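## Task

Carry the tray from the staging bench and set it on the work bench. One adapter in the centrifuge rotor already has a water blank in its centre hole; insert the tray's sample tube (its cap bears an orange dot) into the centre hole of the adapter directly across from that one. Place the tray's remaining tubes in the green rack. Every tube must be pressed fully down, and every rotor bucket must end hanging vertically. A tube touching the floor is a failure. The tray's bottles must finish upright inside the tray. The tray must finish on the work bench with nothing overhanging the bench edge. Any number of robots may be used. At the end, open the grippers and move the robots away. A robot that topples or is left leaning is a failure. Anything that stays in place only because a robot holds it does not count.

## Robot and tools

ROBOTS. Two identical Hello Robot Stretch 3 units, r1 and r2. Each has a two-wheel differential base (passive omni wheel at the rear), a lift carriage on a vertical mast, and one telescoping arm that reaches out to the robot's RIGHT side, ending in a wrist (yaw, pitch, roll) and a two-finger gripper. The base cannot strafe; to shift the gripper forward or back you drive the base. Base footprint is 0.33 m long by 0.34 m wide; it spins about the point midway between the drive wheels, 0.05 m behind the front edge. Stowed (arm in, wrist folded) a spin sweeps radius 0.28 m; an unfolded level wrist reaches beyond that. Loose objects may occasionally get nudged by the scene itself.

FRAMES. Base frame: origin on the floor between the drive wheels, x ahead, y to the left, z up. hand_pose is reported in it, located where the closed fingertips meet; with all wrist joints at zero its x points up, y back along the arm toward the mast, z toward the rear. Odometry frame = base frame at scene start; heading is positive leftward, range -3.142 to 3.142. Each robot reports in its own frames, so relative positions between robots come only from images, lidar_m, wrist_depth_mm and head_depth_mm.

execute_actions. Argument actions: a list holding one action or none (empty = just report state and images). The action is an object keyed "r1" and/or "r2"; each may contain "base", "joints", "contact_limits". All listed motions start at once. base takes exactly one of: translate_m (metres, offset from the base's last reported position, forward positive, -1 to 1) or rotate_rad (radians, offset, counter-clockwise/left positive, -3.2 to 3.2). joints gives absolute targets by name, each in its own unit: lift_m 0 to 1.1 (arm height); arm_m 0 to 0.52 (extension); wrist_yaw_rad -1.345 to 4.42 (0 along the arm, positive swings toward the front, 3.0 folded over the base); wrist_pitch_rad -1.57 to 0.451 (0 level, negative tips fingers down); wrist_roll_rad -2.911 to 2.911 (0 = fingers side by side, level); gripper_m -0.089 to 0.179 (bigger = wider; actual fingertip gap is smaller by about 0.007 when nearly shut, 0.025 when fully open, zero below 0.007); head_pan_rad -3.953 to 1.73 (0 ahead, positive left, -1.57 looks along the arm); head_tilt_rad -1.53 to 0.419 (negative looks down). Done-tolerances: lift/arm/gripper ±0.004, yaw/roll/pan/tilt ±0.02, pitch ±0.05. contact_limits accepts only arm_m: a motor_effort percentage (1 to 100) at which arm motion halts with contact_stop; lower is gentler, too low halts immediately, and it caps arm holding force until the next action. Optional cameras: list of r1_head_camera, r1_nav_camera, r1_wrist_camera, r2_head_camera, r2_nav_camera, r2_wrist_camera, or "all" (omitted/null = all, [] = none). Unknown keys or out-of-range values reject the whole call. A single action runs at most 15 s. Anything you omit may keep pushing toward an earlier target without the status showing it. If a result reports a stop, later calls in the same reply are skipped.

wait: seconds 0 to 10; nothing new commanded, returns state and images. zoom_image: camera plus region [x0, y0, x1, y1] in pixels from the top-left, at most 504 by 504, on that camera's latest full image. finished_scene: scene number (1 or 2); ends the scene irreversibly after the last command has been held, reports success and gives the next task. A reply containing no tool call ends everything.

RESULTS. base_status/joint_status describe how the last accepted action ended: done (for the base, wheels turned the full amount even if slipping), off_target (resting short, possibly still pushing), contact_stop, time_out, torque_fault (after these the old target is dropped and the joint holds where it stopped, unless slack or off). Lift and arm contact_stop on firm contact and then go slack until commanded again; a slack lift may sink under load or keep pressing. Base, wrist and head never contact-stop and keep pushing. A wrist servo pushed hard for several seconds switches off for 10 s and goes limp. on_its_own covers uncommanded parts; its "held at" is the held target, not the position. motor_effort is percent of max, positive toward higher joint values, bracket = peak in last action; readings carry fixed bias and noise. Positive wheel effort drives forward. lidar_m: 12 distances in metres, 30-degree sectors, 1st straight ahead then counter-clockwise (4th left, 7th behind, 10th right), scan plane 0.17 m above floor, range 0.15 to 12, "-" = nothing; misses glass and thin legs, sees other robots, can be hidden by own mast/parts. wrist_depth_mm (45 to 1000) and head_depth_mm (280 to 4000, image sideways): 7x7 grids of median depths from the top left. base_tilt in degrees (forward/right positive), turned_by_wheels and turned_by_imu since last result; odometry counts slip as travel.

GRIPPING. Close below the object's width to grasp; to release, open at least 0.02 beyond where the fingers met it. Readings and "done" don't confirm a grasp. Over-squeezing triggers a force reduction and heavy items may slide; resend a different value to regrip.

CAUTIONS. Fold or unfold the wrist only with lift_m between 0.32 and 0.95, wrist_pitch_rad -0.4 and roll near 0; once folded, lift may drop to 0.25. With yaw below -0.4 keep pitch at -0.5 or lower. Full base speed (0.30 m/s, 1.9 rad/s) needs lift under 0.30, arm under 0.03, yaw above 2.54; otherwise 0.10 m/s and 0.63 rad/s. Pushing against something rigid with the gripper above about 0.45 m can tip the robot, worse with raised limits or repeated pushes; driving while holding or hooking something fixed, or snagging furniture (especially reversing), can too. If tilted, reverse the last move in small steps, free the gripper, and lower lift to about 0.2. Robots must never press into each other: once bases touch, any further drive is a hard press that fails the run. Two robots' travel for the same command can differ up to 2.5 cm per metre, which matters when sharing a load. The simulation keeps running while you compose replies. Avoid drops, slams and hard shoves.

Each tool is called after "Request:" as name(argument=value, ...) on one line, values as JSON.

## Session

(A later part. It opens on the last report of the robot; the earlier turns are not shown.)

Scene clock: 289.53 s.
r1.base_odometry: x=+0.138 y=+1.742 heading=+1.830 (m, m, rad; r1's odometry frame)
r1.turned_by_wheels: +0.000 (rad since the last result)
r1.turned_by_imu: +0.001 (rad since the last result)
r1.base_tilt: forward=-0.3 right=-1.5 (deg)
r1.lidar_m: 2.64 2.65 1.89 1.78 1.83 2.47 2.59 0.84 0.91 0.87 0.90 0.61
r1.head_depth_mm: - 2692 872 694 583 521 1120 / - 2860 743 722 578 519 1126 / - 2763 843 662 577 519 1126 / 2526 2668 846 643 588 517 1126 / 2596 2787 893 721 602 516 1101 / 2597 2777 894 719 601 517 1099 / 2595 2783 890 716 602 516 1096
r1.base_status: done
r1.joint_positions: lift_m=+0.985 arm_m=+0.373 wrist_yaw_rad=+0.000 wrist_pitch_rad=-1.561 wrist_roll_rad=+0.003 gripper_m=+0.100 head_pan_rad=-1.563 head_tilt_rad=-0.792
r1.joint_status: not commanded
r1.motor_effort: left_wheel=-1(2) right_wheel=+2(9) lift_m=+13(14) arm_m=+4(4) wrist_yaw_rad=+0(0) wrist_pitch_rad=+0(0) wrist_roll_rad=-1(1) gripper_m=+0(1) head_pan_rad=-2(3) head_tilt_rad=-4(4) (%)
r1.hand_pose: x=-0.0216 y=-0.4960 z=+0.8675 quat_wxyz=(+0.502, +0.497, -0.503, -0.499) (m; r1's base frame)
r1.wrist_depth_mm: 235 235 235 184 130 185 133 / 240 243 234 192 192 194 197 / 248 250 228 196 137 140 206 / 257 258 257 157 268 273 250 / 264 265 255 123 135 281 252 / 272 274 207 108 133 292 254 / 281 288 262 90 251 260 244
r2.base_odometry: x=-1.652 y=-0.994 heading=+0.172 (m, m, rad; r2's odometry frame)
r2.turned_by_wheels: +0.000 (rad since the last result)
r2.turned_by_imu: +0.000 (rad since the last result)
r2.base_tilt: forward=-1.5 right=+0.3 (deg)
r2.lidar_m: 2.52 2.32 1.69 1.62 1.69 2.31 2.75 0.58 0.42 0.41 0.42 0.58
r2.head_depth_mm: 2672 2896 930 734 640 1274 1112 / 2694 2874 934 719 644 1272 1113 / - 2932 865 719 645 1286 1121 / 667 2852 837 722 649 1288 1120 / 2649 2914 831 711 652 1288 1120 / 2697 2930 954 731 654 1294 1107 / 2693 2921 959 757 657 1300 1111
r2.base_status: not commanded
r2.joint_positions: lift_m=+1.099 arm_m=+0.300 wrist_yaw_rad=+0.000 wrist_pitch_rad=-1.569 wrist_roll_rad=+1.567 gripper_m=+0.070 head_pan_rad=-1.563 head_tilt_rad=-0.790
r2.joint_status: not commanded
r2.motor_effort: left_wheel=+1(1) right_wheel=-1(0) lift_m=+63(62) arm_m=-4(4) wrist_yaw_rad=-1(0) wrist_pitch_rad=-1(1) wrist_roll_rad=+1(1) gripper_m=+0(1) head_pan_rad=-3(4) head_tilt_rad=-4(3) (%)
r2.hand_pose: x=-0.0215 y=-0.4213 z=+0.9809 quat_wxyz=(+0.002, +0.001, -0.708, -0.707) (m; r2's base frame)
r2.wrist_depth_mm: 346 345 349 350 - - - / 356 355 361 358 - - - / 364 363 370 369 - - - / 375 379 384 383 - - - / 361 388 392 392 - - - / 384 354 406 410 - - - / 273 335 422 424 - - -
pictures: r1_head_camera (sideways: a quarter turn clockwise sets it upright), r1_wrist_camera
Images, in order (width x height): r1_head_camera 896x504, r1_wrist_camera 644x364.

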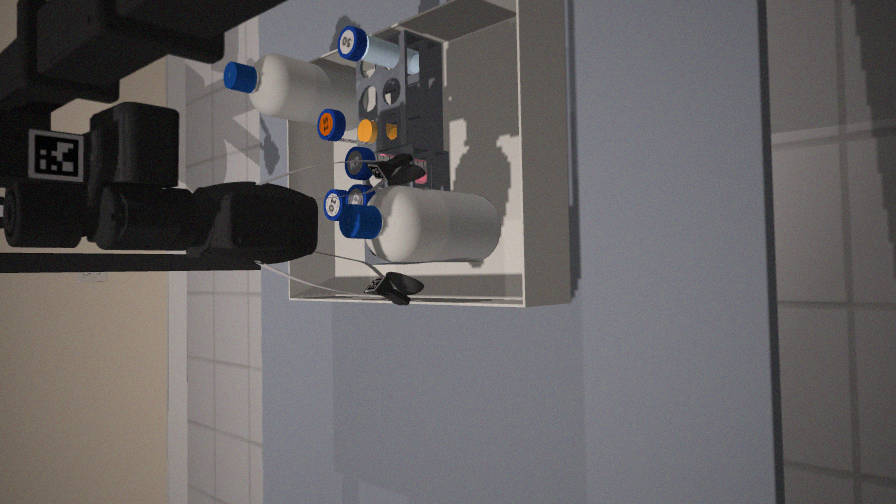

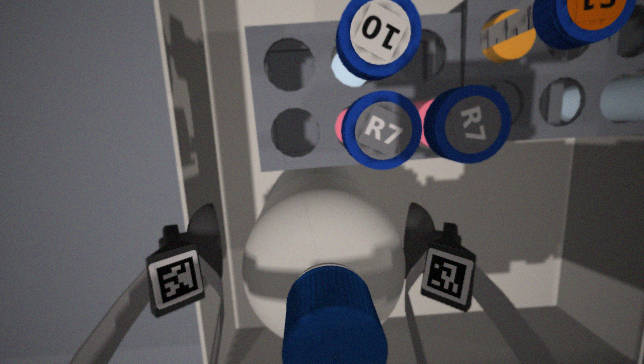

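Request:
execute_actions(actions=[{"r1":{"joints":{"lift_m":1.1}}}], cameras=[])

Request:
execute_actions(actions=[{"r1":{"base":{"translate_m":-0.14},"joints":{"arm_m":0.253,"wrist_roll_rad":1.567,"gripper_m":0.07}},"r2":{"joints":{"arm_m":0.452}}}], cameras=[])

Request:
execute_actions(actions=[{"r1":{"joints":{"lift_m":0.97}},"r2":{"joints":{"lift_m":0.97}}}], cameras=["r1_wrist_camera","r2_wrist_camera","r1_head_camera"])

Scene clock: 299.40 s.
r1.base_odometry: x=+0.138 y=+1.742 heading=+1.830 (m, m, rad; r1's odometry frame)
r1.turned_by_wheels: +0.000 (rad since the last result)
r1.turned_by_imu: +0.001 (rad since the last result)
r1.base_tilt: forward=-0.2 right=-1.3 (deg)
r1.lidar_m: 2.65 2.65 1.89 1.77 1.84 2.47 2.59 0.84 0.91 0.87 0.89 0.61
r1.head_depth_mm: 2628 2858 872 692 583 521 1130 / 2634 2814 746 718 577 521 1119 / 2634 2822 831 676 577 519 1125 / 2497 2714 850 655 590 516 1120 / 2591 2822 880 719 602 518 1103 / 2596 2823 892 720 601 517 1098 / 2564 2812 888 717 602 515 1105
r1.base_status: not commanded
r1.joint_positions: lift_m=+1.100 arm_m=+0.373 wrist_yaw_rad=+0.000 wrist_pitch_rad=-1.561 wrist_roll_rad=+0.003 gripper_m=+0.100 head_pan_rad=-1.563 head_tilt_rad=-0.792
r1.joint_status: all done
r1.motor_effort: left_wheel=-1(1) right_wheel=+2(2) lift_m=+22(20) arm_m=+3(4) wrist_yaw_rad=+1(0) wrist_pitch_rad=+0(1) wrist_roll_rad=-1(2) gripper_m=+1(1) head_pan_rad=-2(3) head_tilt_rad=-4(5) (%)
r1.hand_pose: x=-0.0216 y=-0.4960 z=+0.9820 quat_wxyz=(+0.502, +0.497, -0.503, -0.499) (m; r1's base frame)
r1.wrist_depth_mm: 338 342 342 349 353 329 368 / 347 350 354 303 307 310 376 / 357 362 367 306 316 319 389 / 369 374 377 241 388 388 407 / 383 385 390 246 400 399 419 / 392 398 398 380 421 426 436 / 410 414 421 431 435 446 448
r2.base_odometry: x=-1.652 y=-0.994 heading=+0.172 (m, m, rad; r2's odometry frame)
r2.turned_by_wheels: +0.000 (rad since the last result)
r2.turned_by_imu: +0.000 (rad since the last result)
r2.base_tilt: forward=-1.4 right=+0.2 (deg)
r2.lidar_m: 2.52 2.31 1.69 1.63 1.69 2.31 2.75 0.58 0.42 0.41 0.42 0.58
r2.head_depth_mm: 2654 2910 926 735 642 1271 1107 / 2669 2812 931 721 644 1279 1109 / - 2862 871 721 645 1285 1116 / 2612 2862 837 721 650 1278 1124 / 2669 2901 832 710 652 1286 1126 / 2686 2959 956 731 653 1294 1107 / 2668 2932 959 757 656 1295 1111
r2.base_status: not commanded
r2.joint_positions: lift_m=+1.099 arm_m=+0.300 wrist_yaw_rad=+0.000 wrist_pitch_rad=-1.569 wrist_roll_rad=+1.567 gripper_m=+0.070 head_pan_rad=-1.563 head_tilt_rad=-0.790
r2.joint_status: not commanded
r2.motor_effort: left_wheel=+1(1) right_wheel=+0(1) lift_m=+63(62) arm_m=-4(4) wrist_yaw_rad=+1(1) wrist_pitch_rad=-1(1) wrist_roll_rad=+1(2) gripper_m=+0(0) head_pan_rad=-3(4) head_tilt_rad=-3(4) (%)
r2.hand_pose: x=-0.0215 y=-0.4213 z=+0.9809 quat_wxyz=(+0.002, +0.001, -0.708, -0.707) (m; r2's base frame)
r2.wrist_depth_mm: 346 348 348 347 - - - / 359 352 358 358 - - - / 366 366 373 370 - - - / 374 377 380 382 - - - / 363 388 392 397 - - - / 378 353 412 410 - - - / 270 339 420 422 - - -
pictures: none
No camera images: the call's "cameras" was empty. Leave "cameras" out to get every camera's image.

Scene clock: 301.77 s.
r1.base_odometry: x=+0.174 y=+1.606 heading=+1.830 (m, m, rad; r1's odometry frame)
r1.turned_by_wheels: +0.000 (rad since the last result)
r1.turned_by_imu: +0.001 (rad since the last result)
r1.base_tilt: forward=-0.3 right=-1.4 (deg)
r1.lidar_m: 0.77 2.64 1.89 1.77 1.83 2.46 2.45 0.71 0.92 0.87 0.90 0.74
r1.head_depth_mm: 2685 2831 901 726 604 521 1125 / 2684 2689 904 725 604 520 1123 / - 2833 759 686 583 518 1124 / 2544 2695 832 695 579 517 1123 / 1255 2673 848 660 574 517 1120 / 2594 2772 850 659 576 517 1114 / 2601 2792 886 717 586 515 1114
r1.base_status: done
r1.joint_positions: lift_m=+1.100 arm_m=+0.253 wrist_yaw_rad=+0.000 wrist_pitch_rad=-1.561 wrist_roll_rad=+1.563 gripper_m=+0.070 head_pan_rad=-1.563 head_tilt_rad=-0.792
r1.joint_status: all done
r1.motor_effort: left_wheel=+0(7) right_wheel=+1(4) lift_m=+22(22) arm_m=-3(3) wrist_yaw_rad=-1(0) wrist_pitch_rad=+0(0) wrist_roll_rad=+1(2) gripper_m=+0(79) head_pan_rad=-2(3) head_tilt_rad=-4(5) (%)
r1.hand_pose: x=-0.0215 y=-0.3765 z=+0.9820 quat_wxyz=(+0.003, +0.003, -0.710, -0.704) (m; r1's base frame)
r1.wrist_depth_mm: 337 344 349 351 359 - - / 347 350 353 364 367 - - / 247 333 362 374 378 - - / 325 345 377 385 392 - - / 317 324 391 397 407 - - / 388 283 402 414 - - - / 385 268 337 426 437 - -
r2.base_odometry: x=-1.652 y=-0.994 heading=+0.172 (m, m, rad; r2's odometry frame)
r2.turned_by_wheels: +0.000 (rad since the last result)
r2.turned_by_imu: +0.000 (rad since the last result)
r2.base_tilt: forward=-1.5 right=+0.3 (deg)
r2.lidar_m: 2.52 2.32 1.69 1.63 1.69 2.30 2.75 0.58 0.42 0.41 0.42 0.58
r2.head_depth_mm: 2656 2929 927 735 642 1272 1113 / 2622 2941 931 721 644 1273 1116 / 2696 2943 845 720 646 1283 1118 / 2667 2854 839 722 648 1290 1120 / 2564 2867 833 711 650 1288 1124 / 2679 2934 953 731 654 1300 1108 / 2664 2928 960 756 657 1298 1112
r2.base_status: not commanded
r2.joint_positions: lift_m=+1.099 arm_m=+0.452 wrist_yaw_rad=+0.000 wrist_pitch_rad=-1.568 wrist_roll_rad=+1.567 gripper_m=+0.070 head_pan_rad=-1.563 head_tilt_rad=-0.790
r2.joint_status: all done
r2.motor_effort: left_wheel=+1(1) right_wheel=-1(1) lift_m=+62(62) arm_m=+2(1) wrist_yaw_rad=+0(0) wrist_pitch_rad=-1(1) wrist_roll_rad=+2(1) gripper_m=+0(0) head_pan_rad=-3(3) head_tilt_rad=-3(3) (%)
r2.hand_pose: x=-0.0215 y=-0.5729 z=+0.9809 quat_wxyz=(+0.002, +0.001, -0.708, -0.707) (m; r2's base frame)
r2.wrist_depth_mm: 346 346 349 349 347 349 - / 355 353 355 356 355 357 - / 286 313 370 368 369 368 - / 263 318 372 378 379 - - / 387 328 390 394 390 - - / 405 335 374 405 410 - - / 376 351 293 414 419 - -
pictures: none
No camera images: the call's "cameras" was empty. Leave "cameras" out to get every camera's image.

Scene clock: 303.77 s.
r1.base_odometry: x=+0.174 y=+1.606 heading=+1.830 (m, m, rad; r1's odometry frame)
r1.turned_by_wheels: +0.000 (rad since the last result)
r1.turned_by_imu: +0.000 (rad since the last result)
r1.base_tilt: forward=-0.4 right=-1.4 (deg)
r1.lidar_m: 0.77 2.64 1.88 1.78 1.83 2.46 2.45 0.71 0.92 0.87 0.90 0.74
r1.head_depth_mm: 2541 - 874 725 605 520 1124 / 2521 - 917 723 604 520 1126 / 2541 - - 694 581 519 1129 / 2613 2838 - 694 578 519 1118 / 638 2582 835 661 576 517 1123 / 674 2801 848 661 576 516 1122 / 2587 2807 891 716 587 518 1112
r1.base_status: not commanded
r1.joint_positions: lift_m=+0.970 arm_m=+0.253 wrist_yaw_rad=+0.000 wrist_pitch_rad=-1.560 wrist_roll_rad=+1.563 gripper_m=+0.070 head_pan_rad=-1.563 head_tilt_rad=-0.792
r1.joint_status: all done
r1.motor_effort: left_wheel=+0(0) right_wheel=+1(1) lift_m=+14(16) arm_m=-3(3) wrist_yaw_rad=+0(0) wrist_pitch_rad=-1(0) wrist_roll_rad=+1(1) gripper_m=-1(0) head_pan_rad=-2(3) head_tilt_rad=-5(4) (%)
r1.hand_pose: x=-0.0215 y=-0.3766 z=+0.8525 quat_wxyz=(+0.003, +0.003, -0.710, -0.704) (m; r1's base frame)
r1.wrist_depth_mm: 220 224 228 230 232 237 997 / 204 227 220 235 239 244 - / 226 234 237 243 247 252 - / 231 242 246 251 256 261 - / 239 249 253 258 263 270 - / 209 256 267 269 - 282 - / 199 235 269 279 283 - -
r2.base_odometry: x=-1.652 y=-0.994 heading=+0.172 (m, m, rad; r2's odometry frame)
r2.turned_by_wheels: +0.000 (rad since the last result)
r2.turned_by_imu: +0.000 (rad since the last result)
r2.base_tilt: forward=-1.5 right=+0.3 (deg)
r2.lidar_m: 2.52 2.32 1.69 1.63 1.69 2.31 2.75 0.58 0.42 0.41 0.42 0.58
r2.head_depth_mm: 2560 - 925 736 640 1276 1113 / - 2951 929 719 644 1276 1113 / - - 856 718 646 1286 1117 / 2574 2859 838 720 649 1290 1119 / 759 2869 831 711 650 1294 1127 / 2686 2930 951 730 654 1295 1106 / 2666 2948 959 756 655 1300 1111
r2.base_status: not commanded
r2.joint_positions: lift_m=+0.971 arm_m=+0.452 wrist_yaw_rad=+0.000 wrist_pitch_rad=-1.568 wrist_roll_rad=+1.567 gripper_m=+0.070 head_pan_rad=-1.563 head_tilt_rad=-0.790
r2.joint_status: all done
r2.motor_effort: left_wheel=+1(1) right_wheel=-1(1) lift_m=+18(58) arm_m=+2(2) wrist_yaw_rad=+0(1) wrist_pitch_rad=-1(1) wrist_roll_rad=+1(1) gripper_m=+0(0) head_pan_rad=-3(3) head_tilt_rad=-3(4) (%)
r2.hand_pose: x=-0.0215 y=-0.5729 z=+0.8531 quat_wxyz=(+0.002, +0.001, -0.708, -0.707) (m; r2's base frame)
r2.wrist_depth_mm: 222 210 199 226 228 228 228 / 231 234 233 232 235 235 236 / 213 237 240 240 242 242 244 / 187 245 248 249 250 249 - / 198 253 254 258 257 257 - / 202 232 266 266 269 266 - / 203 271 270 276 275 275 -
pictures: r1_head_camera (sideways: a quarter turn clockwise sets it upright), r1_wrist_camera, r2_wrist_camera
Images, in order (width x height): r1_head_camera 896x504, r1_wrist_camera 644x364, r2_wrist_camera 644x364.

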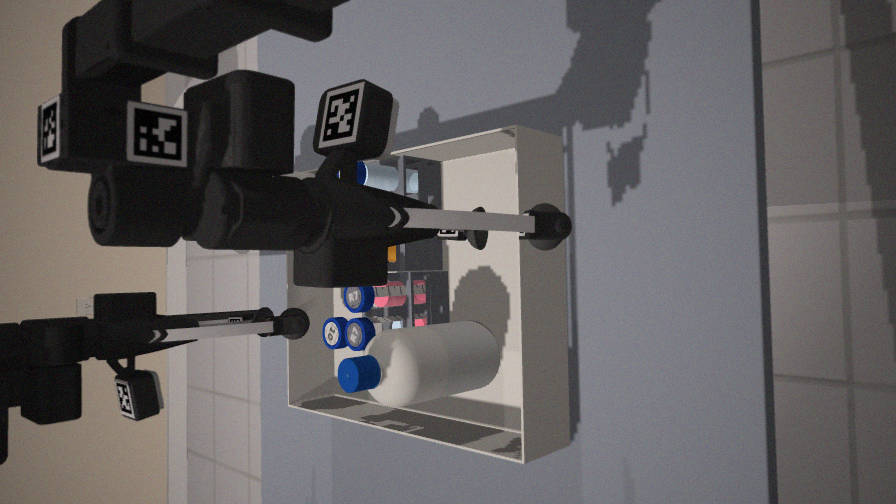

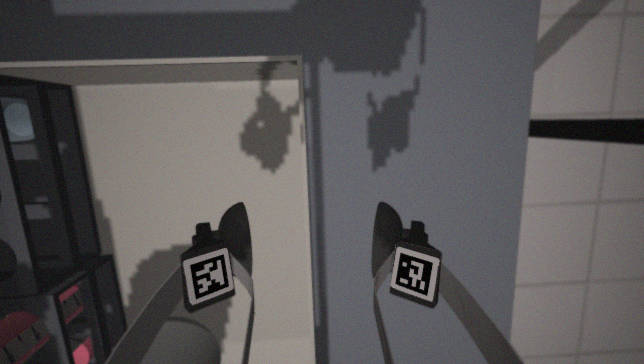

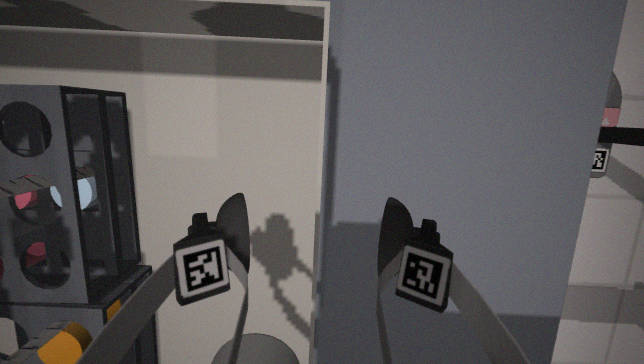

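Request:
execute_actions(actions=[{"r1":{"joints":{"lift_m":0.915}},"r2":{"joints":{"lift_m":0.915}}}], cameras=[])

Request:
execute_actions(actions=[{"r1":{"joints":{"gripper_m":-0.06}},"r2":{"joints":{"gripper_m":-0.06}}}], cameras=[])

Request:
execute_actions(actions=[{"r1":{"joints":{"lift_m":0.94}},"r2":{"joints":{"lift_m":0.94}}}], cameras=["r1_wrist_camera","r2_wrist_camera","r1_nav_camera","r2_nav_camera"])

Scene clock: 311.37 s.
r1.base_odometry: x=+0.174 y=+1.606 heading=+1.830 (m, m, rad; r1's odometry frame)
r1.turned_by_wheels: +0.000 (rad since the last result)
r1.turned_by_imu: +0.001 (rad since the last result)
r1.base_tilt: forward=-0.2 right=-1.3 (deg)
r1.lidar_m: 0.77 2.64 1.88 1.78 1.83 2.46 2.45 0.71 0.91 0.87 0.90 0.74
r1.head_depth_mm: 2640 2896 - 687 605 520 1121 / 2618 2866 842 704 606 518 1122 / 2627 2868 - 680 585 520 1122 / 2602 2888 851 687 577 520 1116 / 2468 706 830 661 576 517 1122 / 592 2669 847 661 575 517 1121 / 2565 2794 892 714 584 516 1119
r1.base_status: not commanded
r1.joint_positions: lift_m=+0.915 arm_m=+0.253 wrist_yaw_rad=+0.000 wrist_pitch_rad=-1.560 wrist_roll_rad=+1.563 gripper_m=+0.070 head_pan_rad=-1.563 head_tilt_rad=-0.792
r1.joint_status: all done
r1.motor_effort: left_wheel=+0(0) right_wheel=+1(1) lift_m=+14(13) arm_m=-3(3) wrist_yaw_rad=+0(0) wrist_pitch_rad=-1(0) wrist_roll_rad=+1(1) gripper_m=+1(0) head_pan_rad=-2(3) head_tilt_rad=-5(5) (%)
r1.hand_pose: x=-0.0215 y=-0.3766 z=+0.7975 quat_wxyz=(+0.003, +0.003, -0.711, -0.704) (m; r1's base frame)
r1.wrist_depth_mm: 120 122 127 177 180 182 186 / 174 176 178 182 186 188 972 / 179 181 183 188 191 194 198 / 184 187 189 194 198 201 - / 190 193 196 199 204 208 - / 195 199 204 207 - 215 - / 199 206 209 214 219 223 -
r2.base_odometry: x=-1.652 y=-0.994 heading=+0.172 (m, m, rad; r2's odometry frame)
r2.turned_by_wheels: +0.000 (rad since the last result)
r2.turned_by_imu: +0.000 (rad since the last result)
r2.base_tilt: forward=-1.6 right=+0.3 (deg)
r2.lidar_m: 2.52 2.32 1.69 1.63 1.69 2.31 2.75 0.58 0.42 0.41 0.42 0.58
r2.head_depth_mm: 2677 2901 - 716 639 1273 1112 / 2612 - 899 719 644 1275 1116 / 2615 - 839 719 647 1278 1116 / 2659 2839 835 719 648 1286 1123 / 775 2817 831 710 651 1290 1123 / 2682 2932 951 730 652 1295 1106 / 2667 2930 962 757 655 1301 1109
r2.base_status: not commanded
r2.joint_positions: lift_m=+0.916 arm_m=+0.452 wrist_yaw_rad=+0.000 wrist_pitch_rad=-1.568 wrist_roll_rad=+1.567 gripper_m=+0.070 head_pan_rad=-1.563 head_tilt_rad=-0.790
r2.joint_status: all done
r2.motor_effort: left_wheel=+1(1) right_wheel=-1(1) lift_m=+18(18) arm_m=+2(2) wrist_yaw_rad=-2(0) wrist_pitch_rad=-1(1) wrist_roll_rad=+2(2) gripper_m=+0(0) head_pan_rad=-4(3) head_tilt_rad=-3(3) (%)
r2.hand_pose: x=-0.0215 y=-0.5729 z=+0.7981 quat_wxyz=(+0.002, +0.001, -0.708, -0.707) (m; r2's base frame)
r2.wrist_depth_mm: 175 174 175 175 177 176 176 / 179 181 180 181 182 181 181 / 183 185 185 187 187 187 187 / 186 191 191 192 194 193 193 / 193 198 197 199 199 199 200 / 196 205 206 205 208 206 205 / 179 212 211 212 215 214 214
pictures: none
No camera images: the call's "cameras" was empty. Leave "cameras" out to get every camera's image.

Scene clock: 313.17 s.
r1.base_odometry: x=+0.174 y=+1.606 heading=+1.830 (m, m, rad; r1's odometry frame)
r1.turned_by_wheels: +0.000 (rad since the last result)
r1.turned_by_imu: +0.000 (rad since the last result)
r1.base_tilt: forward=-0.3 right=-1.4 (deg)
r1.lidar_m: 0.77 2.65 1.88 1.78 1.83 2.47 2.45 0.71 0.91 0.87 0.90 0.74
r1.head_depth_mm: 2646 2923 - 687 606 521 1121 / 2627 2891 830 705 603 518 1123 / 2598 2867 - 680 582 519 1125 / 2621 2854 853 677 575 518 1123 / 2472 707 830 659 573 516 1125 / 593 2655 847 655 573 516 1121 / 2576 2804 887 718 585 517 1112
r1.base_status: not commanded
r1.joint_positions: lift_m=+0.915 arm_m=+0.253 wrist_yaw_rad=+0.002 wrist_pitch_rad=-1.552 wrist_roll_rad=+1.563 gripper_m=-0.059 head_pan_rad=-1.563 head_tilt_rad=-0.792
r1.joint_status: all done
r1.motor_effort: left_wheel=+0(0) right_wheel=+1(1) lift_m=+17(17) arm_m=-3(3) wrist_yaw_rad=-2(2) wrist_pitch_rad=-5(6) wrist_roll_rad=+1(2) gripper_m=-23(99) head_pan_rad=-2(3) head_tilt_rad=-6(5) (%)
r1.hand_pose: x=-0.0216 y=-0.3788 z=+0.7971 quat_wxyz=(+0.004, +0.003, -0.713, -0.701) (m; r1's base frame)
r1.wrist_depth_mm: 120 122 126 175 179 181 184 / 174 175 177 180 184 186 190 / 179 180 182 186 190 192 196 / 184 185 188 192 197 199 - / 189 191 194 - 203 205 - / 194 199 199 208 210 213 - / 197 204 207 212 217 220 -
r2.base_odometry: x=-1.652 y=-0.994 heading=+0.172 (m, m, rad; r2's odometry frame)
r2.turned_by_wheels: +0.000 (rad since the last result)
r2.turned_by_imu: +0.000 (rad since the last result)
r2.base_tilt: forward=-1.5 right=+0.4 (deg)
r2.lidar_m: 2.52 2.32 1.69 1.63 1.68 2.31 2.75 0.58 0.42 0.41 0.42 0.58
r2.head_depth_mm: 2667 2906 - 717 640 1280 1112 / 2594 - 899 717 645 1279 1116 / 2628 - 837 720 645 1281 1116 / 2656 2833 839 723 648 1283 1118 / 775 1121 836 712 650 1287 1126 / 2663 2937 955 731 654 1292 1105 / 2680 2938 962 753 654 1295 1110
r2.base_status: not commanded
r2.joint_positions: lift_m=+0.915 arm_m=+0.452 wrist_yaw_rad=+0.000 wrist_pitch_rad=-1.564 wrist_roll_rad=+1.568 gripper_m=-0.059 head_pan_rad=-1.563 head_tilt_rad=-0.790
r2.joint_status: all done
r2.motor_effort: left_wheel=+2(2) right_wheel=-1(1) lift_m=+26(26) arm_m=+2(3) wrist_yaw_rad=+0(1) wrist_pitch_rad=-3(3) wrist_roll_rad=+1(1) gripper_m=-21(98) head_pan_rad=-3(3) head_tilt_rad=-3(3) (%)
r2.hand_pose: x=-0.0215 y=-0.5742 z=+0.7977 quat_wxyz=(+0.001, +0.001, -0.709, -0.705) (m; r2's base frame)
r2.wrist_depth_mm: 172 172 172 174 175 174 175 / 176 177 177 179 181 180 180 / 181 183 184 184 187 186 186 / 187 189 190 190 192 192 191 / 190 195 195 - 197 198 198 / 194 202 203 205 205 206 203 / 178 209 209 211 211 212 210
pictures: none
No camera images: the call's "cameras" was empty. Leave "cameras" out to get every camera's image.

Scene clock: 314.17 s.
r1.base_odometry: x=+0.174 y=+1.606 heading=+1.830 (m, m, rad; r1's odometry frame)
r1.turned_by_wheels: +0.000 (rad since the last result)
r1.turned_by_imu: +0.000 (rad since the last result)
r1.base_tilt: forward=-0.2 right=-1.4 (deg)
r1.lidar_m: 0.77 2.64 1.88 1.78 1.83 2.46 2.45 0.71 0.92 0.87 0.90 0.74
r1.head_depth_mm: 2628 - - 706 605 520 1125 / 2624 - 870 702 605 518 1123 / 2647 - - 664 576 519 1124 / 2617 2867 829 663 576 520 1129 / 631 710 754 641 576 517 1118 / 582 2668 779 615 574 517 1115 / 2570 2787 891 679 586 517 1118
r1.base_status: not commanded
r1.joint_positions: lift_m=+0.939 arm_m=+0.253 wrist_yaw_rad=+0.002 wrist_pitch_rad=-1.553 wrist_roll_rad=+1.563 gripper_m=-0.055 head_pan_rad=-1.563 head_tilt_rad=-0.792
r1.joint_status: all done
r1.on_its_own: gripper_m is held at -0.054, not at your -0.060, by its stall guard, which is still easing
r1.motor_effort: left_wheel=+0(0) right_wheel=+1(1) lift_m=+26(26) arm_m=-3(3) wrist_yaw_rad=-1(2) wrist_pitch_rad=-5(5) wrist_roll_rad=+1(1) gripper_m=-3(23) head_pan_rad=-2(2) head_tilt_rad=-5(5) (%)
r1.hand_pose: x=-0.0216 y=-0.3786 z=+0.8215 quat_wxyz=(+0.004, +0.003, -0.713, -0.701) (m; r1's base frame)
r1.wrist_depth_mm: 191 194 194 198 202 204 967 / 170 175 182 204 208 211 - / 186 187 188 210 215 217 - / 189 191 191 217 222 225 - / 192 195 195 - 229 233 - / 197 199 199 236 238 241 - / 197 203 204 239 246 251 -
r2.base_odometry: x=-1.652 y=-0.994 heading=+0.172 (m, m, rad; r2's odometry frame)
r2.turned_by_wheels: +0.000 (rad since the last result)
r2.turned_by_imu: +0.000 (rad since the last result)
r2.base_tilt: forward=-1.5 right=+0.3 (deg)
r2.lidar_m: 2.52 2.31 1.69 1.63 1.68 2.31 2.75 0.58 0.42 0.41 0.42 0.58
r2.head_depth_mm: 2667 - 866 735 640 1270 1117 / 2595 2795 896 716 643 1276 1115 / 2571 - 815 703 645 1281 1114 / 2600 2854 814 705 648 1286 1120 / 759 2854 811 706 651 1287 1123 / 2690 2932 919 731 654 1294 1107 / 2681 2946 960 755 655 1298 1108
r2.base_status: not commanded
r2.joint_positions: lift_m=+0.939 arm_m=+0.452 wrist_yaw_rad=+0.000 wrist_pitch_rad=-1.563 wrist_roll_rad=+1.568 gripper_m=-0.056 head_pan_rad=-1.563 head_tilt_rad=-0.790
r2.joint_status: all done
r2.motor_effort: left_wheel=+2(2) right_wheel=-1(1) lift_m=+72(74) arm_m=+2(2) wrist_yaw_rad=+1(1) wrist_pitch_rad=-3(3) wrist_roll_rad=+1(1) gripper_m=-19(21) head_pan_rad=-3(3) head_tilt_rad=-3(3) (%)
r2.hand_pose: x=-0.0215 y=-0.5742 z=+0.8213 quat_wxyz=(+0.001, +0.001, -0.709, -0.705) (m; r2's base frame)
r2.wrist_depth_mm: 165 165 166 169 197 197 198 / 171 171 173 176 202 202 202 / 177 179 180 183 209 209 208 / 183 187 188 215 217 215 215 / 189 196 196 - 222 222 224 / 196 205 205 232 231 230 232 / 181 213 217 238 239 239 -
pictures: r1_nav_camera (sideways: a quarter turn counterclockwise sets it upright), r1_wrist_camera, r2_nav_camera (sideways: a quarter turn counterclockwise sets it upright), r2_wrist_camera
Images, in order (width x height): r1_nav_camera 672x504, r1_wrist_camera 644x364, r2_nav_camera 672x504, r2_wrist_camera 644x364.

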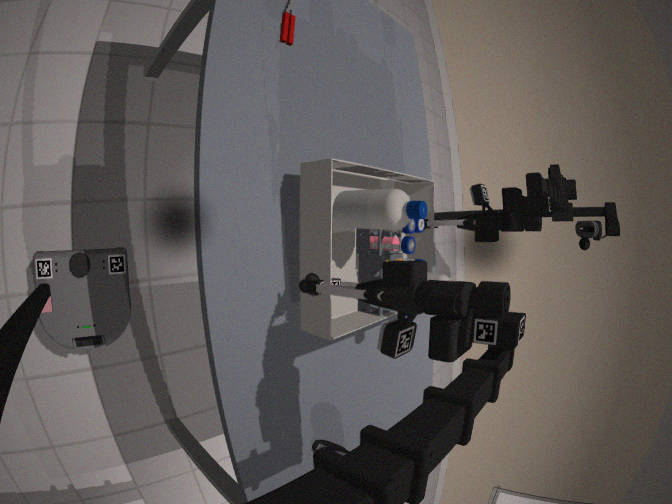

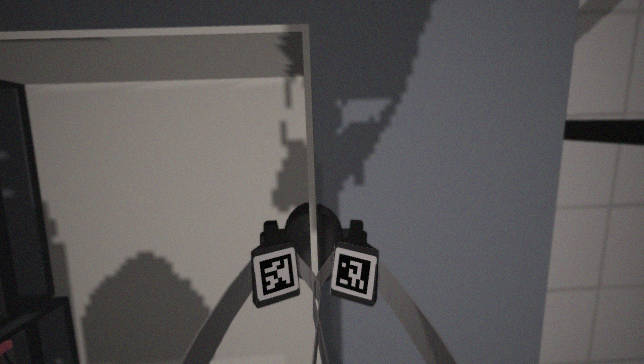

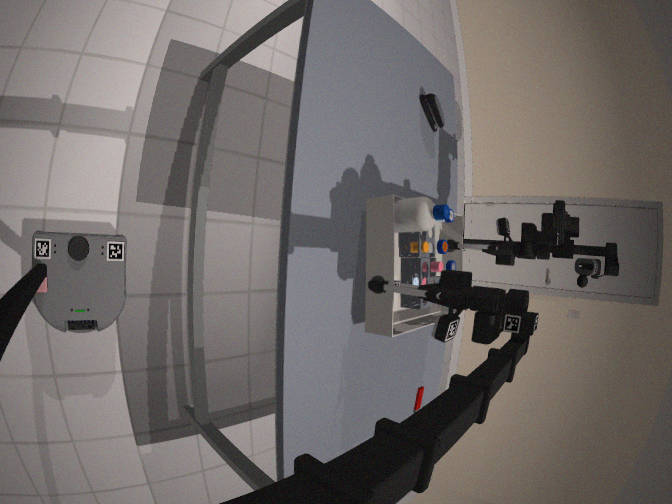

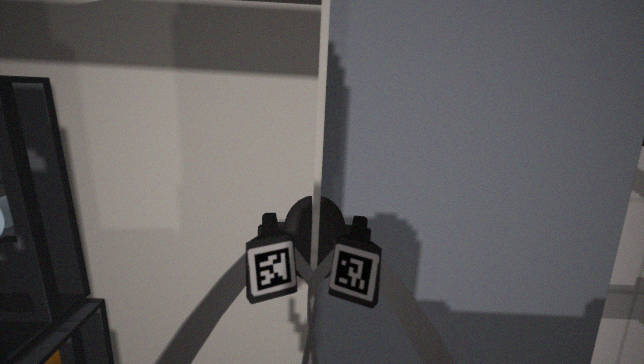

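Request:
execute_actions(actions=[{"r1":{"joints":{"lift_m":0.98}},"r2":{"joints":{"lift_m":0.98}}}], cameras=["r1_nav_camera","r2_nav_camera"])

Scene clock: 320.30 s.
r1.base_odometry: x=+0.174 y=+1.606 heading=+1.830 (m, m, rad; r1's odometry frame)
r1.turned_by_wheels: +0.000 (rad since the last result)
r1.turned_by_imu: +0.001 (rad since the last result)
r1.base_tilt: forward=-0.2 right=-1.4 (deg)
r1.lidar_m: 0.77 2.64 1.88 1.78 1.83 2.46 2.45 0.71 0.92 0.87 0.90 0.74
r1.head_depth_mm: 2525 - 869 724 606 522 1126 / - - 931 705 604 519 1127 / 2517 - - 636 588 519 1118 / 2556 2822 - 630 588 518 1126 / 632 770 611 602 588 516 1115 / 646 2800 533 560 586 516 1115 / 2577 2817 891 606 585 516 1121
r1.base_status: not commanded
r1.joint_positions: lift_m=+0.979 arm_m=+0.253 wrist_yaw_rad=+0.002 wrist_pitch_rad=-1.553 wrist_roll_rad=+1.563 gripper_m=-0.050 head_pan_rad=-1.563 head_tilt_rad=-0.792
r1.joint_status: all done
r1.on_its_own: gripper_m is held at -0.051, not at your -0.060, by its stall guard, which is not easing now
r1.motor_effort: left_wheel=+0(0) right_wheel=+1(1) lift_m=+26(25) arm_m=-3(2) wrist_yaw_rad=-2(2) wrist_pitch_rad=-4(5) wrist_roll_rad=+2(2) gripper_m=-20(20) head_pan_rad=-3(3) head_tilt_rad=-5(4) (%)
r1.hand_pose: x=-0.0216 y=-0.3786 z=+0.8616 quat_wxyz=(+0.004, +0.003, -0.713, -0.701) (m; r1's base frame)
r1.wrist_depth_mm: 228 229 230 237 239 244 - / 171 174 183 242 247 253 - / 186 187 188 251 256 258 - / 189 191 192 258 265 269 - / 192 195 195 - 273 280 - / 195 198 199 281 281 289 - / 197 203 204 285 293 301 -
r2.base_odometry: x=-1.652 y=-0.994 heading=+0.172 (m, m, rad; r2's odometry frame)
r2.turned_by_wheels: +0.000 (rad since the last result)
r2.turned_by_imu: +0.000 (rad since the last result)
r2.base_tilt: forward=-1.5 right=+0.3 (deg)
r2.lidar_m: 2.51 2.32 1.69 1.63 1.69 2.30 2.75 0.58 0.42 0.41 0.42 0.58
r2.head_depth_mm: 2576 - 924 736 641 1278 1114 / - 2909 869 738 644 1279 1116 / - - 782 721 645 1285 1115 / 2576 2846 776 723 648 1278 1120 / 781 968 722 707 652 1292 1127 / 2653 2915 857 732 652 1301 1107 / 2673 2940 960 755 656 1304 1108
r2.base_status: not commanded
r2.joint_positions: lift_m=+0.979 arm_m=+0.452 wrist_yaw_rad=+0.000 wrist_pitch_rad=-1.563 wrist_roll_rad=+1.568 gripper_m=-0.056 head_pan_rad=-1.563 head_tilt_rad=-0.790
r2.joint_status: all done
r2.motor_effort: left_wheel=+2(2) right_wheel=-1(1) lift_m=+71(76) arm_m=+2(2) wrist_yaw_rad=-1(0) wrist_pitch_rad=-3(3) wrist_roll_rad=+1(1) gripper_m=-19(19) head_pan_rad=-3(3) head_tilt_rad=-3(4) (%)
r2.hand_pose: x=-0.0215 y=-0.5742 z=+0.8613 quat_wxyz=(+0.001, +0.001, -0.709, -0.705) (m; r2's base frame)
r2.wrist_depth_mm: 165 165 166 168 234 234 234 / 170 171 173 175 242 241 244 / 177 179 180 183 249 247 251 / 184 187 187 255 257 256 - / 189 196 197 - 266 265 - / 195 205 206 275 276 273 - / 181 213 216 282 283 285 -
pictures: r1_nav_camera (sideways: a quarter turn counterclockwise sets it upright), r2_nav_camera (sideways: a quarter turn counterclockwise sets it upright)
Images, in order (width x height): r1_nav_camera 672x504, r2_nav_camera 672x504.

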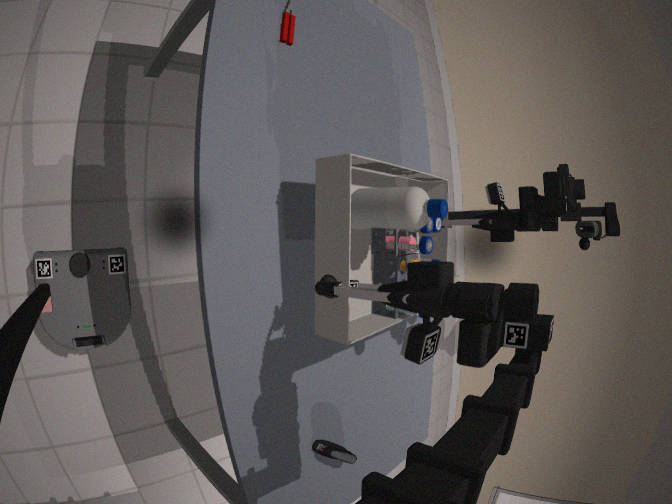

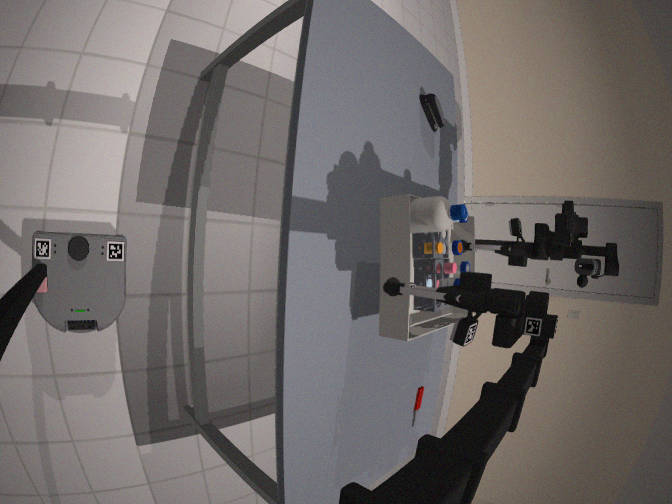

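Request:
execute_actions(actions=[{"r1":{"joints":{"lift_m":1.02}},"r2":{"joints":{"lift_m":1.02}}}], cameras=[])

Request:
execute_actions(actions=[{"r1":{"base":{"translate_m":-0.5}},"r2":{"base":{"translate_m":0.5}}}], cameras=["r1_nav_camera","r2_nav_camera"])

Scene clock: 325.73 s.
r1.base_odometry: x=+0.174 y=+1.606 heading=+1.830 (m, m, rad; r1's odometry frame)
r1.turned_by_wheels: +0.000 (rad since the last result)
r1.turned_by_imu: +0.001 (rad since the last result)
r1.base_tilt: forward=-0.3 right=-1.3 (deg)
r1.lidar_m: 0.77 2.64 1.88 1.78 1.82 2.47 2.45 0.71 0.91 0.87 0.90 0.74
r1.head_depth_mm: - 2879 902 724 606 522 1127 / - 2586 828 669 606 521 1127 / - - 630 535 605 518 1123 / 2603 2852 640 589 603 518 1114 / 617 767 560 569 602 517 1126 / 2533 2802 504 547 602 517 1116 / 2584 2793 834 540 602 516 1116
r1.base_status: not commanded
r1.joint_positions: lift_m=+1.019 arm_m=+0.253 wrist_yaw_rad=+0.002 wrist_pitch_rad=-1.553 wrist_roll_rad=+1.563 gripper_m=-0.050 head_pan_rad=-1.563 head_tilt_rad=-0.792
r1.joint_status: all done
r1.on_its_own: gripper_m is held at -0.051, not at your -0.060, by its stall guard, which is not easing now
r1.motor_effort: left_wheel=+0(0) right_wheel=+1(1) lift_m=+26(27) arm_m=-3(3) wrist_yaw_rad=-2(2) wrist_pitch_rad=-4(4) wrist_roll_rad=+1(2) gripper_m=-20(20) head_pan_rad=-2(2) head_tilt_rad=-5(5) (%)
r1.hand_pose: x=-0.0216 y=-0.3785 z=+0.9016 quat_wxyz=(+0.004, +0.003, -0.713, -0.701) (m; r1's base frame)
r1.wrist_depth_mm: 264 264 268 274 278 - - / 170 175 182 280 287 - - / 186 187 188 290 296 - - / 189 191 191 300 306 - - / 193 194 195 - 316 - - / 196 198 199 325 328 - - / 197 203 204 329 338 - -
r2.base_odometry: x=-1.652 y=-0.994 heading=+0.172 (m, m, rad; r2's odometry frame)
r2.turned_by_wheels: +0.000 (rad since the last result)
r2.turned_by_imu: +0.000 (rad since the last result)
r2.base_tilt: forward=-1.5 right=+0.3 (deg)
r2.lidar_m: 2.52 2.31 1.70 1.63 1.69 2.31 2.74 0.58 0.42 0.41 0.42 0.58
r2.head_depth_mm: - 2933 925 735 641 1273 1114 / 2710 2877 838 739 643 1277 1113 / - 890 667 741 645 1275 1119 / 2564 912 727 745 647 1286 1119 / 782 903 650 749 651 1287 1123 / 2639 2893 656 753 653 1293 1105 / 2666 2934 960 754 654 1294 1109
r2.base_status: not commanded
r2.joint_positions: lift_m=+1.019 arm_m=+0.452 wrist_yaw_rad=+0.000 wrist_pitch_rad=-1.563 wrist_roll_rad=+1.568 gripper_m=-0.056 head_pan_rad=-1.563 head_tilt_rad=-0.790
r2.joint_status: all done
r2.motor_effort: left_wheel=+2(2) right_wheel=-1(1) lift_m=+72(74) arm_m=+2(2) wrist_yaw_rad=-1(1) wrist_pitch_rad=-3(3) wrist_roll_rad=+1(1) gripper_m=-19(19) head_pan_rad=-3(3) head_tilt_rad=-3(4) (%)
r2.hand_pose: x=-0.0215 y=-0.5742 z=+0.9013 quat_wxyz=(+0.001, +0.001, -0.709, -0.705) (m; r2's base frame)
r2.wrist_depth_mm: 164 165 166 168 273 271 972 / 170 172 172 176 281 280 - / 177 179 180 183 290 287 - / 184 187 188 293 298 296 - / 190 195 196 - 305 308 - / 196 205 205 317 317 321 - / 181 214 216 328 327 333 -
pictures: none
No camera images: the call's "cameras" was empty. Leave "cameras" out to get every camera's image.

Scene clock: 332.00 s.
r1.base_odometry: x=+0.302 y=+1.123 heading=+1.830 (m, m, rad; r1's odometry frame)
r1.turned_by_wheels: +0.000 (rad since the last result)
r1.turned_by_imu: +0.003 (rad since the last result)
r1.base_tilt: forward=-0.3 right=-1.5 (deg)
r1.lidar_m: 1.22 2.61 1.85 1.75 1.83 2.45 1.96 2.13 0.30 0.89 0.91 1.22
r1.head_depth_mm: - 2888 2214 1804 607 541 1125 / - 2690 842 683 606 530 1071 / - - 638 603 603 530 1101 / 2621 2902 645 606 604 528 1126 / 625 768 589 521 599 527 1114 / 2500 2826 514 521 600 526 1118 / 2610 2816 831 568 599 527 1116
r1.base_status: done
r1.joint_positions: lift_m=+1.019 arm_m=+0.253 wrist_yaw_rad=+0.002 wrist_pitch_rad=-1.534 wrist_roll_rad=+1.563 gripper_m=-0.047 head_pan_rad=-1.563 head_tilt_rad=-0.792
r1.joint_status: not commanded
r1.on_its_own: gripper_m is held at -0.048, not at your -0.060, by its stall guard, which is not easing now
r1.motor_effort: left_wheel=+2(4) right_wheel=-1(4) lift_m=+26(25) arm_m=-3(3) wrist_yaw_rad=-2(2) wrist_pitch_rad=-14(14) wrist_roll_rad=+1(2) gripper_m=-19(21) head_pan_rad=-2(3) head_tilt_rad=-4(5) (%)
r1.hand_pose: x=-0.0216 y=-0.3834 z=+0.9012 quat_wxyz=(+0.004, +0.003, -0.720, -0.694) (m; r1's base frame)
r1.wrist_depth_mm: 268 268 269 274 278 - - / 168 169 174 279 285 - - / 198 198 196 289 293 - - / 200 200 198 298 303 - - / 201 201 199 161 312 - - / 202 203 201 200 325 - - / 200 205 203 331 336 - -
r2.base_odometry: x=-1.159 y=-0.908 heading=+0.172 (m, m, rad; r2's odometry frame)
r2.turned_by_wheels: +0.000 (rad since the last result)
r2.turned_by_imu: -0.003 (rad since the last result)
r2.base_tilt: forward=-1.4 right=+0.3 (deg)
r2.lidar_m: 2.03 2.32 1.69 1.63 1.69 2.31 3.23 0.58 0.42 0.41 0.42 2.24
r2.head_depth_mm: - 2904 928 735 639 1273 1110 / 2687 2868 839 739 644 1283 1114 / - 868 753 741 646 1279 1117 / 2558 904 736 746 648 1281 1100 / 799 912 661 749 649 1290 1101 / 2673 2920 679 750 637 979 1111 / 2679 2953 2344 827 639 1300 1128
r2.base_status: done
r2.joint_positions: lift_m=+1.019 arm_m=+0.452 wrist_yaw_rad=+0.000 wrist_pitch_rad=-1.539 wrist_roll_rad=+1.568 gripper_m=-0.056 head_pan_rad=-1.563 head_tilt_rad=-0.790
r2.joint_status: not commanded
r2.motor_effort: left_wheel=+4(6) right_wheel=-3(4) lift_m=+72(72) arm_m=+0(2) wrist_yaw_rad=-2(1) wrist_pitch_rad=-15(15) wrist_roll_rad=+1(1) gripper_m=-20(20) head_pan_rad=-3(3) head_tilt_rad=-4(3) (%)
r2.hand_pose: x=-0.0215 y=-0.5806 z=+0.9008 quat_wxyz=(+0.001, +0.001, -0.718, -0.696) (m; r2's base frame)
r2.wrist_depth_mm: 161 161 160 164 271 268 946 / 169 169 169 276 278 274 635 / 176 178 178 285 285 285 285 / 187 188 187 294 295 290 - / 194 199 199 119 305 303 - / 195 212 212 218 315 313 - / 186 223 226 326 327 325 -
pictures: r1_nav_camera (sideways: a quarter turn counterclockwise sets it upright), r2_nav_camera (sideways: a quarter turn counterclockwise sets it upright)
Images, in order (width x height): r1_nav_camera 672x504, r2_nav_camera 672x504.

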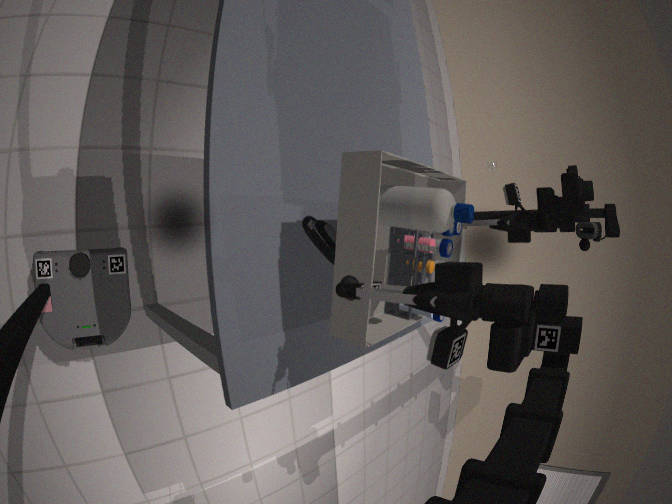

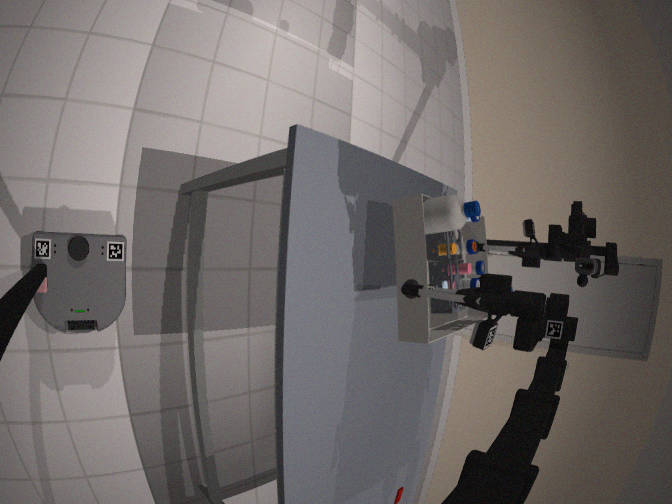

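Request:
execute_actions(actions=[{"r1":{"joints":{"arm_m":0.266,"gripper_m":-0.07}}}], cameras=[])

Request:
execute_actions(actions=[{"r1":{"base":{"translate_m":-0.4},"joints":{"arm_m":0.277}},"r2":{"base":{"translate_m":0.4}}}], cameras=["r1_nav_camera","r2_nav_camera"])

Scene clock: 340.23 s.
r1.base_odometry: x=+0.302 y=+1.123 heading=+1.830 (m, m, rad; r1's odometry frame)
r1.turned_by_wheels: +0.000 (rad since the last result)
r1.turned_by_imu: +0.001 (rad since the last result)
r1.base_tilt: forward=-0.3 right=-1.2 (deg)
r1.lidar_m: 1.23 2.61 1.84 1.75 1.83 2.45 1.96 2.13 0.30 0.89 0.92 1.22
r1.head_depth_mm: - 2889 2224 1790 605 542 1126 / - 2709 845 685 604 531 1073 / - - 643 608 603 529 1104 / 2629 2865 650 531 603 529 1113 / 626 765 593 530 601 528 1118 / 2499 2815 520 558 603 527 1123 / 2609 2843 832 540 599 527 1120
r1.base_status: not commanded
r1.joint_positions: lift_m=+1.019 arm_m=+0.266 wrist_yaw_rad=+0.002 wrist_pitch_rad=-1.556 wrist_roll_rad=+1.563 gripper_m=-0.069 head_pan_rad=-1.563 head_tilt_rad=-0.792
r1.joint_status: all done
r1.motor_effort: left_wheel=+1(2) right_wheel=-1(1) lift_m=+26(26) arm_m=+3(1) wrist_yaw_rad=-1(2) wrist_pitch_rad=-3(14) wrist_roll_rad=+1(1) gripper_m=-27(99) head_pan_rad=-2(3) head_tilt_rad=-5(4) (%)
r1.hand_pose: x=-0.0216 y=-0.3901 z=+0.9016 quat_wxyz=(+0.004, +0.003, -0.712, -0.702) (m; r1's base frame)
r1.wrist_depth_mm: 264 266 270 273 278 - - / 165 169 173 279 286 - - / 194 195 195 290 297 - - / 195 195 197 298 305 - - / 197 199 197 - 316 - - / 198 199 200 264 327 - - / 196 201 202 331 340 - -
r2.base_odometry: x=-1.159 y=-0.908 heading=+0.172 (m, m, rad; r2's odometry frame)
r2.turned_by_wheels: +0.000 (rad since the last result)
r2.turned_by_imu: +0.000 (rad since the last result)
r2.base_tilt: forward=-1.5 right=+0.3 (deg)
r2.lidar_m: 2.03 2.32 1.69 1.63 1.69 2.31 3.23 0.58 0.42 0.41 0.42 2.25
r2.head_depth_mm: - 2919 929 734 640 1271 1115 / 2709 2858 837 741 644 1276 1113 / - 866 748 744 645 1280 1122 / 2551 901 735 746 648 1285 1105 / 785 920 654 749 651 1289 1106 / 2673 2967 674 750 636 979 1110 / 2656 2911 2336 830 639 1300 1132
r2.base_status: not commanded
r2.joint_positions: lift_m=+1.019 arm_m=+0.452 wrist_yaw_rad=+0.000 wrist_pitch_rad=-1.552 wrist_roll_rad=+1.568 gripper_m=-0.056 head_pan_rad=-1.563 head_tilt_rad=-0.790
r2.joint_status: not commanded
r2.motor_effort: left_wheel=+3(4) right_wheel=-3(3) lift_m=+72(72) arm_m=+0(0) wrist_yaw_rad=+0(0) wrist_pitch_rad=-9(15) wrist_roll_rad=+1(1) gripper_m=-20(20) head_pan_rad=-3(4) head_tilt_rad=-3(2) (%)
r2.hand_pose: x=-0.0215 y=-0.5774 z=+0.9011 quat_wxyz=(+0.001, +0.001, -0.714, -0.701) (m; r2's base frame)
r2.wrist_depth_mm: 160 160 160 164 271 268 971 / 168 167 169 172 279 278 - / 175 176 178 182 288 285 - / 183 185 187 294 298 295 - / 191 197 198 - 304 306 - / 195 209 210 216 316 318 - / 186 222 225 326 329 328 -
pictures: none
No camera images: the call's "cameras" was empty. Leave "cameras" out to get every camera's image.

Scene clock: 345.60 s.
r1.base_odometry: x=+0.404 y=+0.737 heading=+1.830 (m, m, rad; r1's odometry frame)
r1.turned_by_wheels: +0.000 (rad since the last result)
r1.turned_by_imu: +0.002 (rad since the last result)
r1.base_tilt: forward=-0.3 right=-1.3 (deg)
r1.lidar_m: 1.62 2.60 1.83 1.77 1.82 2.43 1.57 1.79 3.11 0.91 0.31 1.24
r1.head_depth_mm: 2783 2899 2233 1793 1503 1280 1126 / - 2767 2093 1700 1494 1282 1118 / - - 655 552 1485 1282 1118 / 2637 2896 657 623 1489 1273 1124 / 635 771 608 528 1486 1279 1122 / 2514 2852 536 526 1441 1277 1063 / 2638 2795 833 661 602 537 1099
r1.base_status: done
r1.joint_positions: lift_m=+1.019 arm_m=+0.277 wrist_yaw_rad=+0.002 wrist_pitch_rad=-1.556 wrist_roll_rad=+1.563 gripper_m=-0.051 head_pan_rad=-1.563 head_tilt_rad=-0.792
r1.joint_status: all done
r1.on_its_own: gripper_m is held at -0.052, not at your -0.070, by its stall guard, which is not easing now
r1.motor_effort: left_wheel=+0(6) right_wheel=+1(4) lift_m=+26(26) arm_m=+3(6) wrist_yaw_rad=-2(2) wrist_pitch_rad=-3(3) wrist_roll_rad=+1(1) gripper_m=-20(28) head_pan_rad=-2(3) head_tilt_rad=-4(6) (%)
r1.hand_pose: x=-0.0216 y=-0.4011 z=+0.9016 quat_wxyz=(+0.004, +0.003, -0.712, -0.702) (m; r1's base frame)
r1.wrist_depth_mm: 983 970 976 994 - - - / 166 169 174 - - - - / 195 195 195 - - - - / 196 197 197 - - - - / 197 198 198 198 - - - / 198 200 199 - - - - / 196 201 201 342 411 - -
r2.base_odometry: x=-0.765 y=-0.840 heading=+0.172 (m, m, rad; r2's odometry frame)
r2.turned_by_wheels: +0.000 (rad since the last result)
r2.turned_by_imu: -0.002 (rad since the last result)
r2.base_tilt: forward=-1.4 right=+0.3 (deg)
r2.lidar_m: 1.64 2.33 1.70 1.63 1.69 2.30 1.61 0.58 0.42 1.04 3.24 1.65
r2.head_depth_mm: - 2910 928 735 641 1275 1114 / 2703 2865 836 741 661 941 1099 / - 865 748 1723 1506 1280 1118 / 2597 900 735 1669 1513 1292 1119 / 784 923 668 1678 1513 1288 1119 / 2661 2950 672 1842 1513 1292 1127 / 2628 2925 2331 1852 1521 1296 1131
r2.base_status: done
r2.joint_positions: lift_m=+1.019 arm_m=+0.452 wrist_yaw_rad=+0.000 wrist_pitch_rad=-1.556 wrist_roll_rad=+1.568 gripper_m=-0.056 head_pan_rad=-1.563 head_tilt_rad=-0.790
r2.joint_status: not commanded
r2.motor_effort: left_wheel=+2(7) right_wheel=-1(3) lift_m=+72(72) arm_m=+0(0) wrist_yaw_rad=+0(2) wrist_pitch_rad=-7(9) wrist_roll_rad=+1(1) gripper_m=-19(20) head_pan_rad=-4(3) head_tilt_rad=-3(4) (%)
r2.hand_pose: x=-0.0215 y=-0.5764 z=+0.9011 quat_wxyz=(+0.001, +0.001, -0.712, -0.702) (m; r2's base frame)
r2.wrist_depth_mm: 159 159 159 163 271 270 967 / 166 167 168 172 279 278 979 / 174 175 177 182 - - - / 182 186 187 - - - - / 192 198 198 - - - - / 194 210 212 - - - - / 186 221 226 - - - -
pictures: r1_nav_camera (sideways: a quarter turn counterclockwise sets it upright), r2_nav_camera (sideways: a quarter turn counterclockwise sets it upright)
Images, in order (width x height): r1_nav_camera 672x504, r2_nav_camera 672x504.

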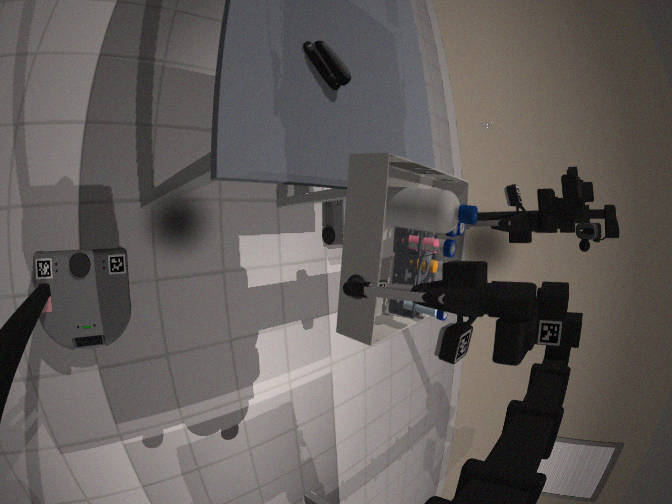

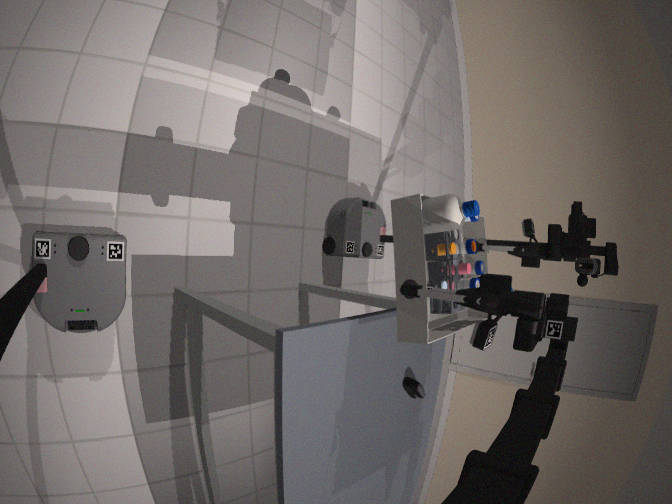

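Request:
execute_actions(actions=[{"r1":{"base":{"translate_m":-0.6},"joints":{"arm_m":0.293}},"r2":{"base":{"translate_m":0.6}}}], cameras=["r1_nav_camera"])

Scene clock: 357.97 s.
r1.base_odometry: x=+0.558 y=+0.157 heading=+1.830 (m, m, rad; r1's odometry frame)
r1.turned_by_wheels: +0.000 (rad since the last result)
r1.turned_by_imu: +0.004 (rad since the last result)
r1.base_tilt: forward=-0.3 right=-1.2 (deg)
r1.lidar_m: 2.21 2.56 1.83 1.75 1.80 2.41 2.39 0.99 1.32 1.33 1.20 0.83
r1.head_depth_mm: - 2937 2202 1792 1497 1292 1118 / - 2870 2177 1694 1498 1285 1117 / - - 668 594 1491 1279 1117 / 2682 2969 656 623 1489 1276 1123 / 651 773 611 611 1484 1281 1120 / 2549 789 572 533 1487 1276 1112 / 2680 2872 2064 1645 1485 1275 1117
r1.base_status: done
r1.joint_positions: lift_m=+1.019 arm_m=+0.293 wrist_yaw_rad=+0.002 wrist_pitch_rad=-1.557 wrist_roll_rad=+1.563 gripper_m=-0.051 head_pan_rad=-1.563 head_tilt_rad=-0.792
r1.joint_status: all done
r1.on_its_own: gripper_m is held at -0.052, not at your -0.070, by its stall guard, which is not easing now
r1.motor_effort: left_wheel=+0(6) right_wheel=+1(5) lift_m=+26(26) arm_m=+3(6) wrist_yaw_rad=-2(2) wrist_pitch_rad=-2(3) wrist_roll_rad=+2(1) gripper_m=-20(21) head_pan_rad=-2(2) head_tilt_rad=-4(5) (%)
r1.hand_pose: x=-0.0216 y=-0.4166 z=+0.9017 quat_wxyz=(+0.004, +0.003, -0.712, -0.703) (m; r1's base frame)
r1.wrist_depth_mm: 957 995 981 - - - - / 168 170 174 - - - - / 195 196 195 - - - - / 197 197 197 - - - - / 198 198 198 - - - - / 198 199 199 - - - - / 195 200 201 - - - -
r2.base_odometry: x=-0.174 y=-0.737 heading=+0.172 (m, m, rad; r2's odometry frame)
r2.turned_by_wheels: +0.000 (rad since the last result)
r2.turned_by_imu: -0.002 (rad since the last result)
r2.base_tilt: forward=-1.5 right=+0.3 (deg)
r2.lidar_m: 1.51 2.34 1.70 1.64 1.70 2.30 1.62 0.84 1.27 1.33 1.43 1.06
r2.head_depth_mm: - 2887 2279 1802 1493 1278 1113 / 2731 2864 2064 1803 1496 1272 1115 / - 865 745 1817 1508 1274 1114 / 2576 900 739 1699 1510 1290 1125 / 785 927 671 1699 1513 1295 1126 / 2653 2932 671 1834 1516 1297 1127 / 2653 2934 2345 1851 1523 1297 1130
r2.base_status: done
r2.joint_positions: lift_m=+1.019 arm_m=+0.452 wrist_yaw_rad=+0.000 wrist_pitch_rad=-1.557 wrist_roll_rad=+1.568 gripper_m=-0.056 head_pan_rad=-1.563 head_tilt_rad=-0.790
r2.joint_status: not commanded
r2.motor_effort: left_wheel=+3(6) right_wheel=-2(5) lift_m=+72(71) arm_m=+0(0) wrist_yaw_rad=+0(1) wrist_pitch_rad=-7(7) wrist_roll_rad=+1(1) gripper_m=-19(21) head_pan_rad=-3(3) head_tilt_rad=-3(3) (%)
r2.hand_pose: x=-0.0215 y=-0.5761 z=+0.9012 quat_wxyz=(+0.001, +0.001, -0.712, -0.702) (m; r2's base frame)
r2.wrist_depth_mm: 158 158 160 163 974 977 971 / 165 166 167 172 - - 999 / 173 176 177 181 - - - / 182 186 187 - - - - / 191 197 198 - - - - / 194 209 210 - - - - / 186 223 228 - - - -
pictures: r1_nav_camera (sideways: a quarter turn counterclockwise sets it upright)
Images, in order (width x height): r1_nav_camera 672x504.

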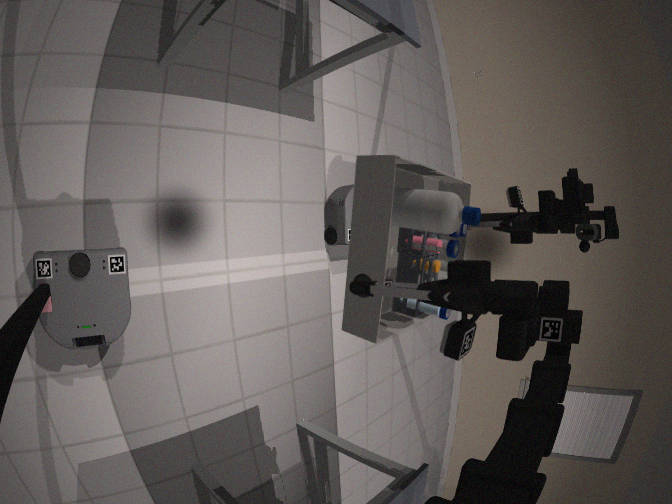

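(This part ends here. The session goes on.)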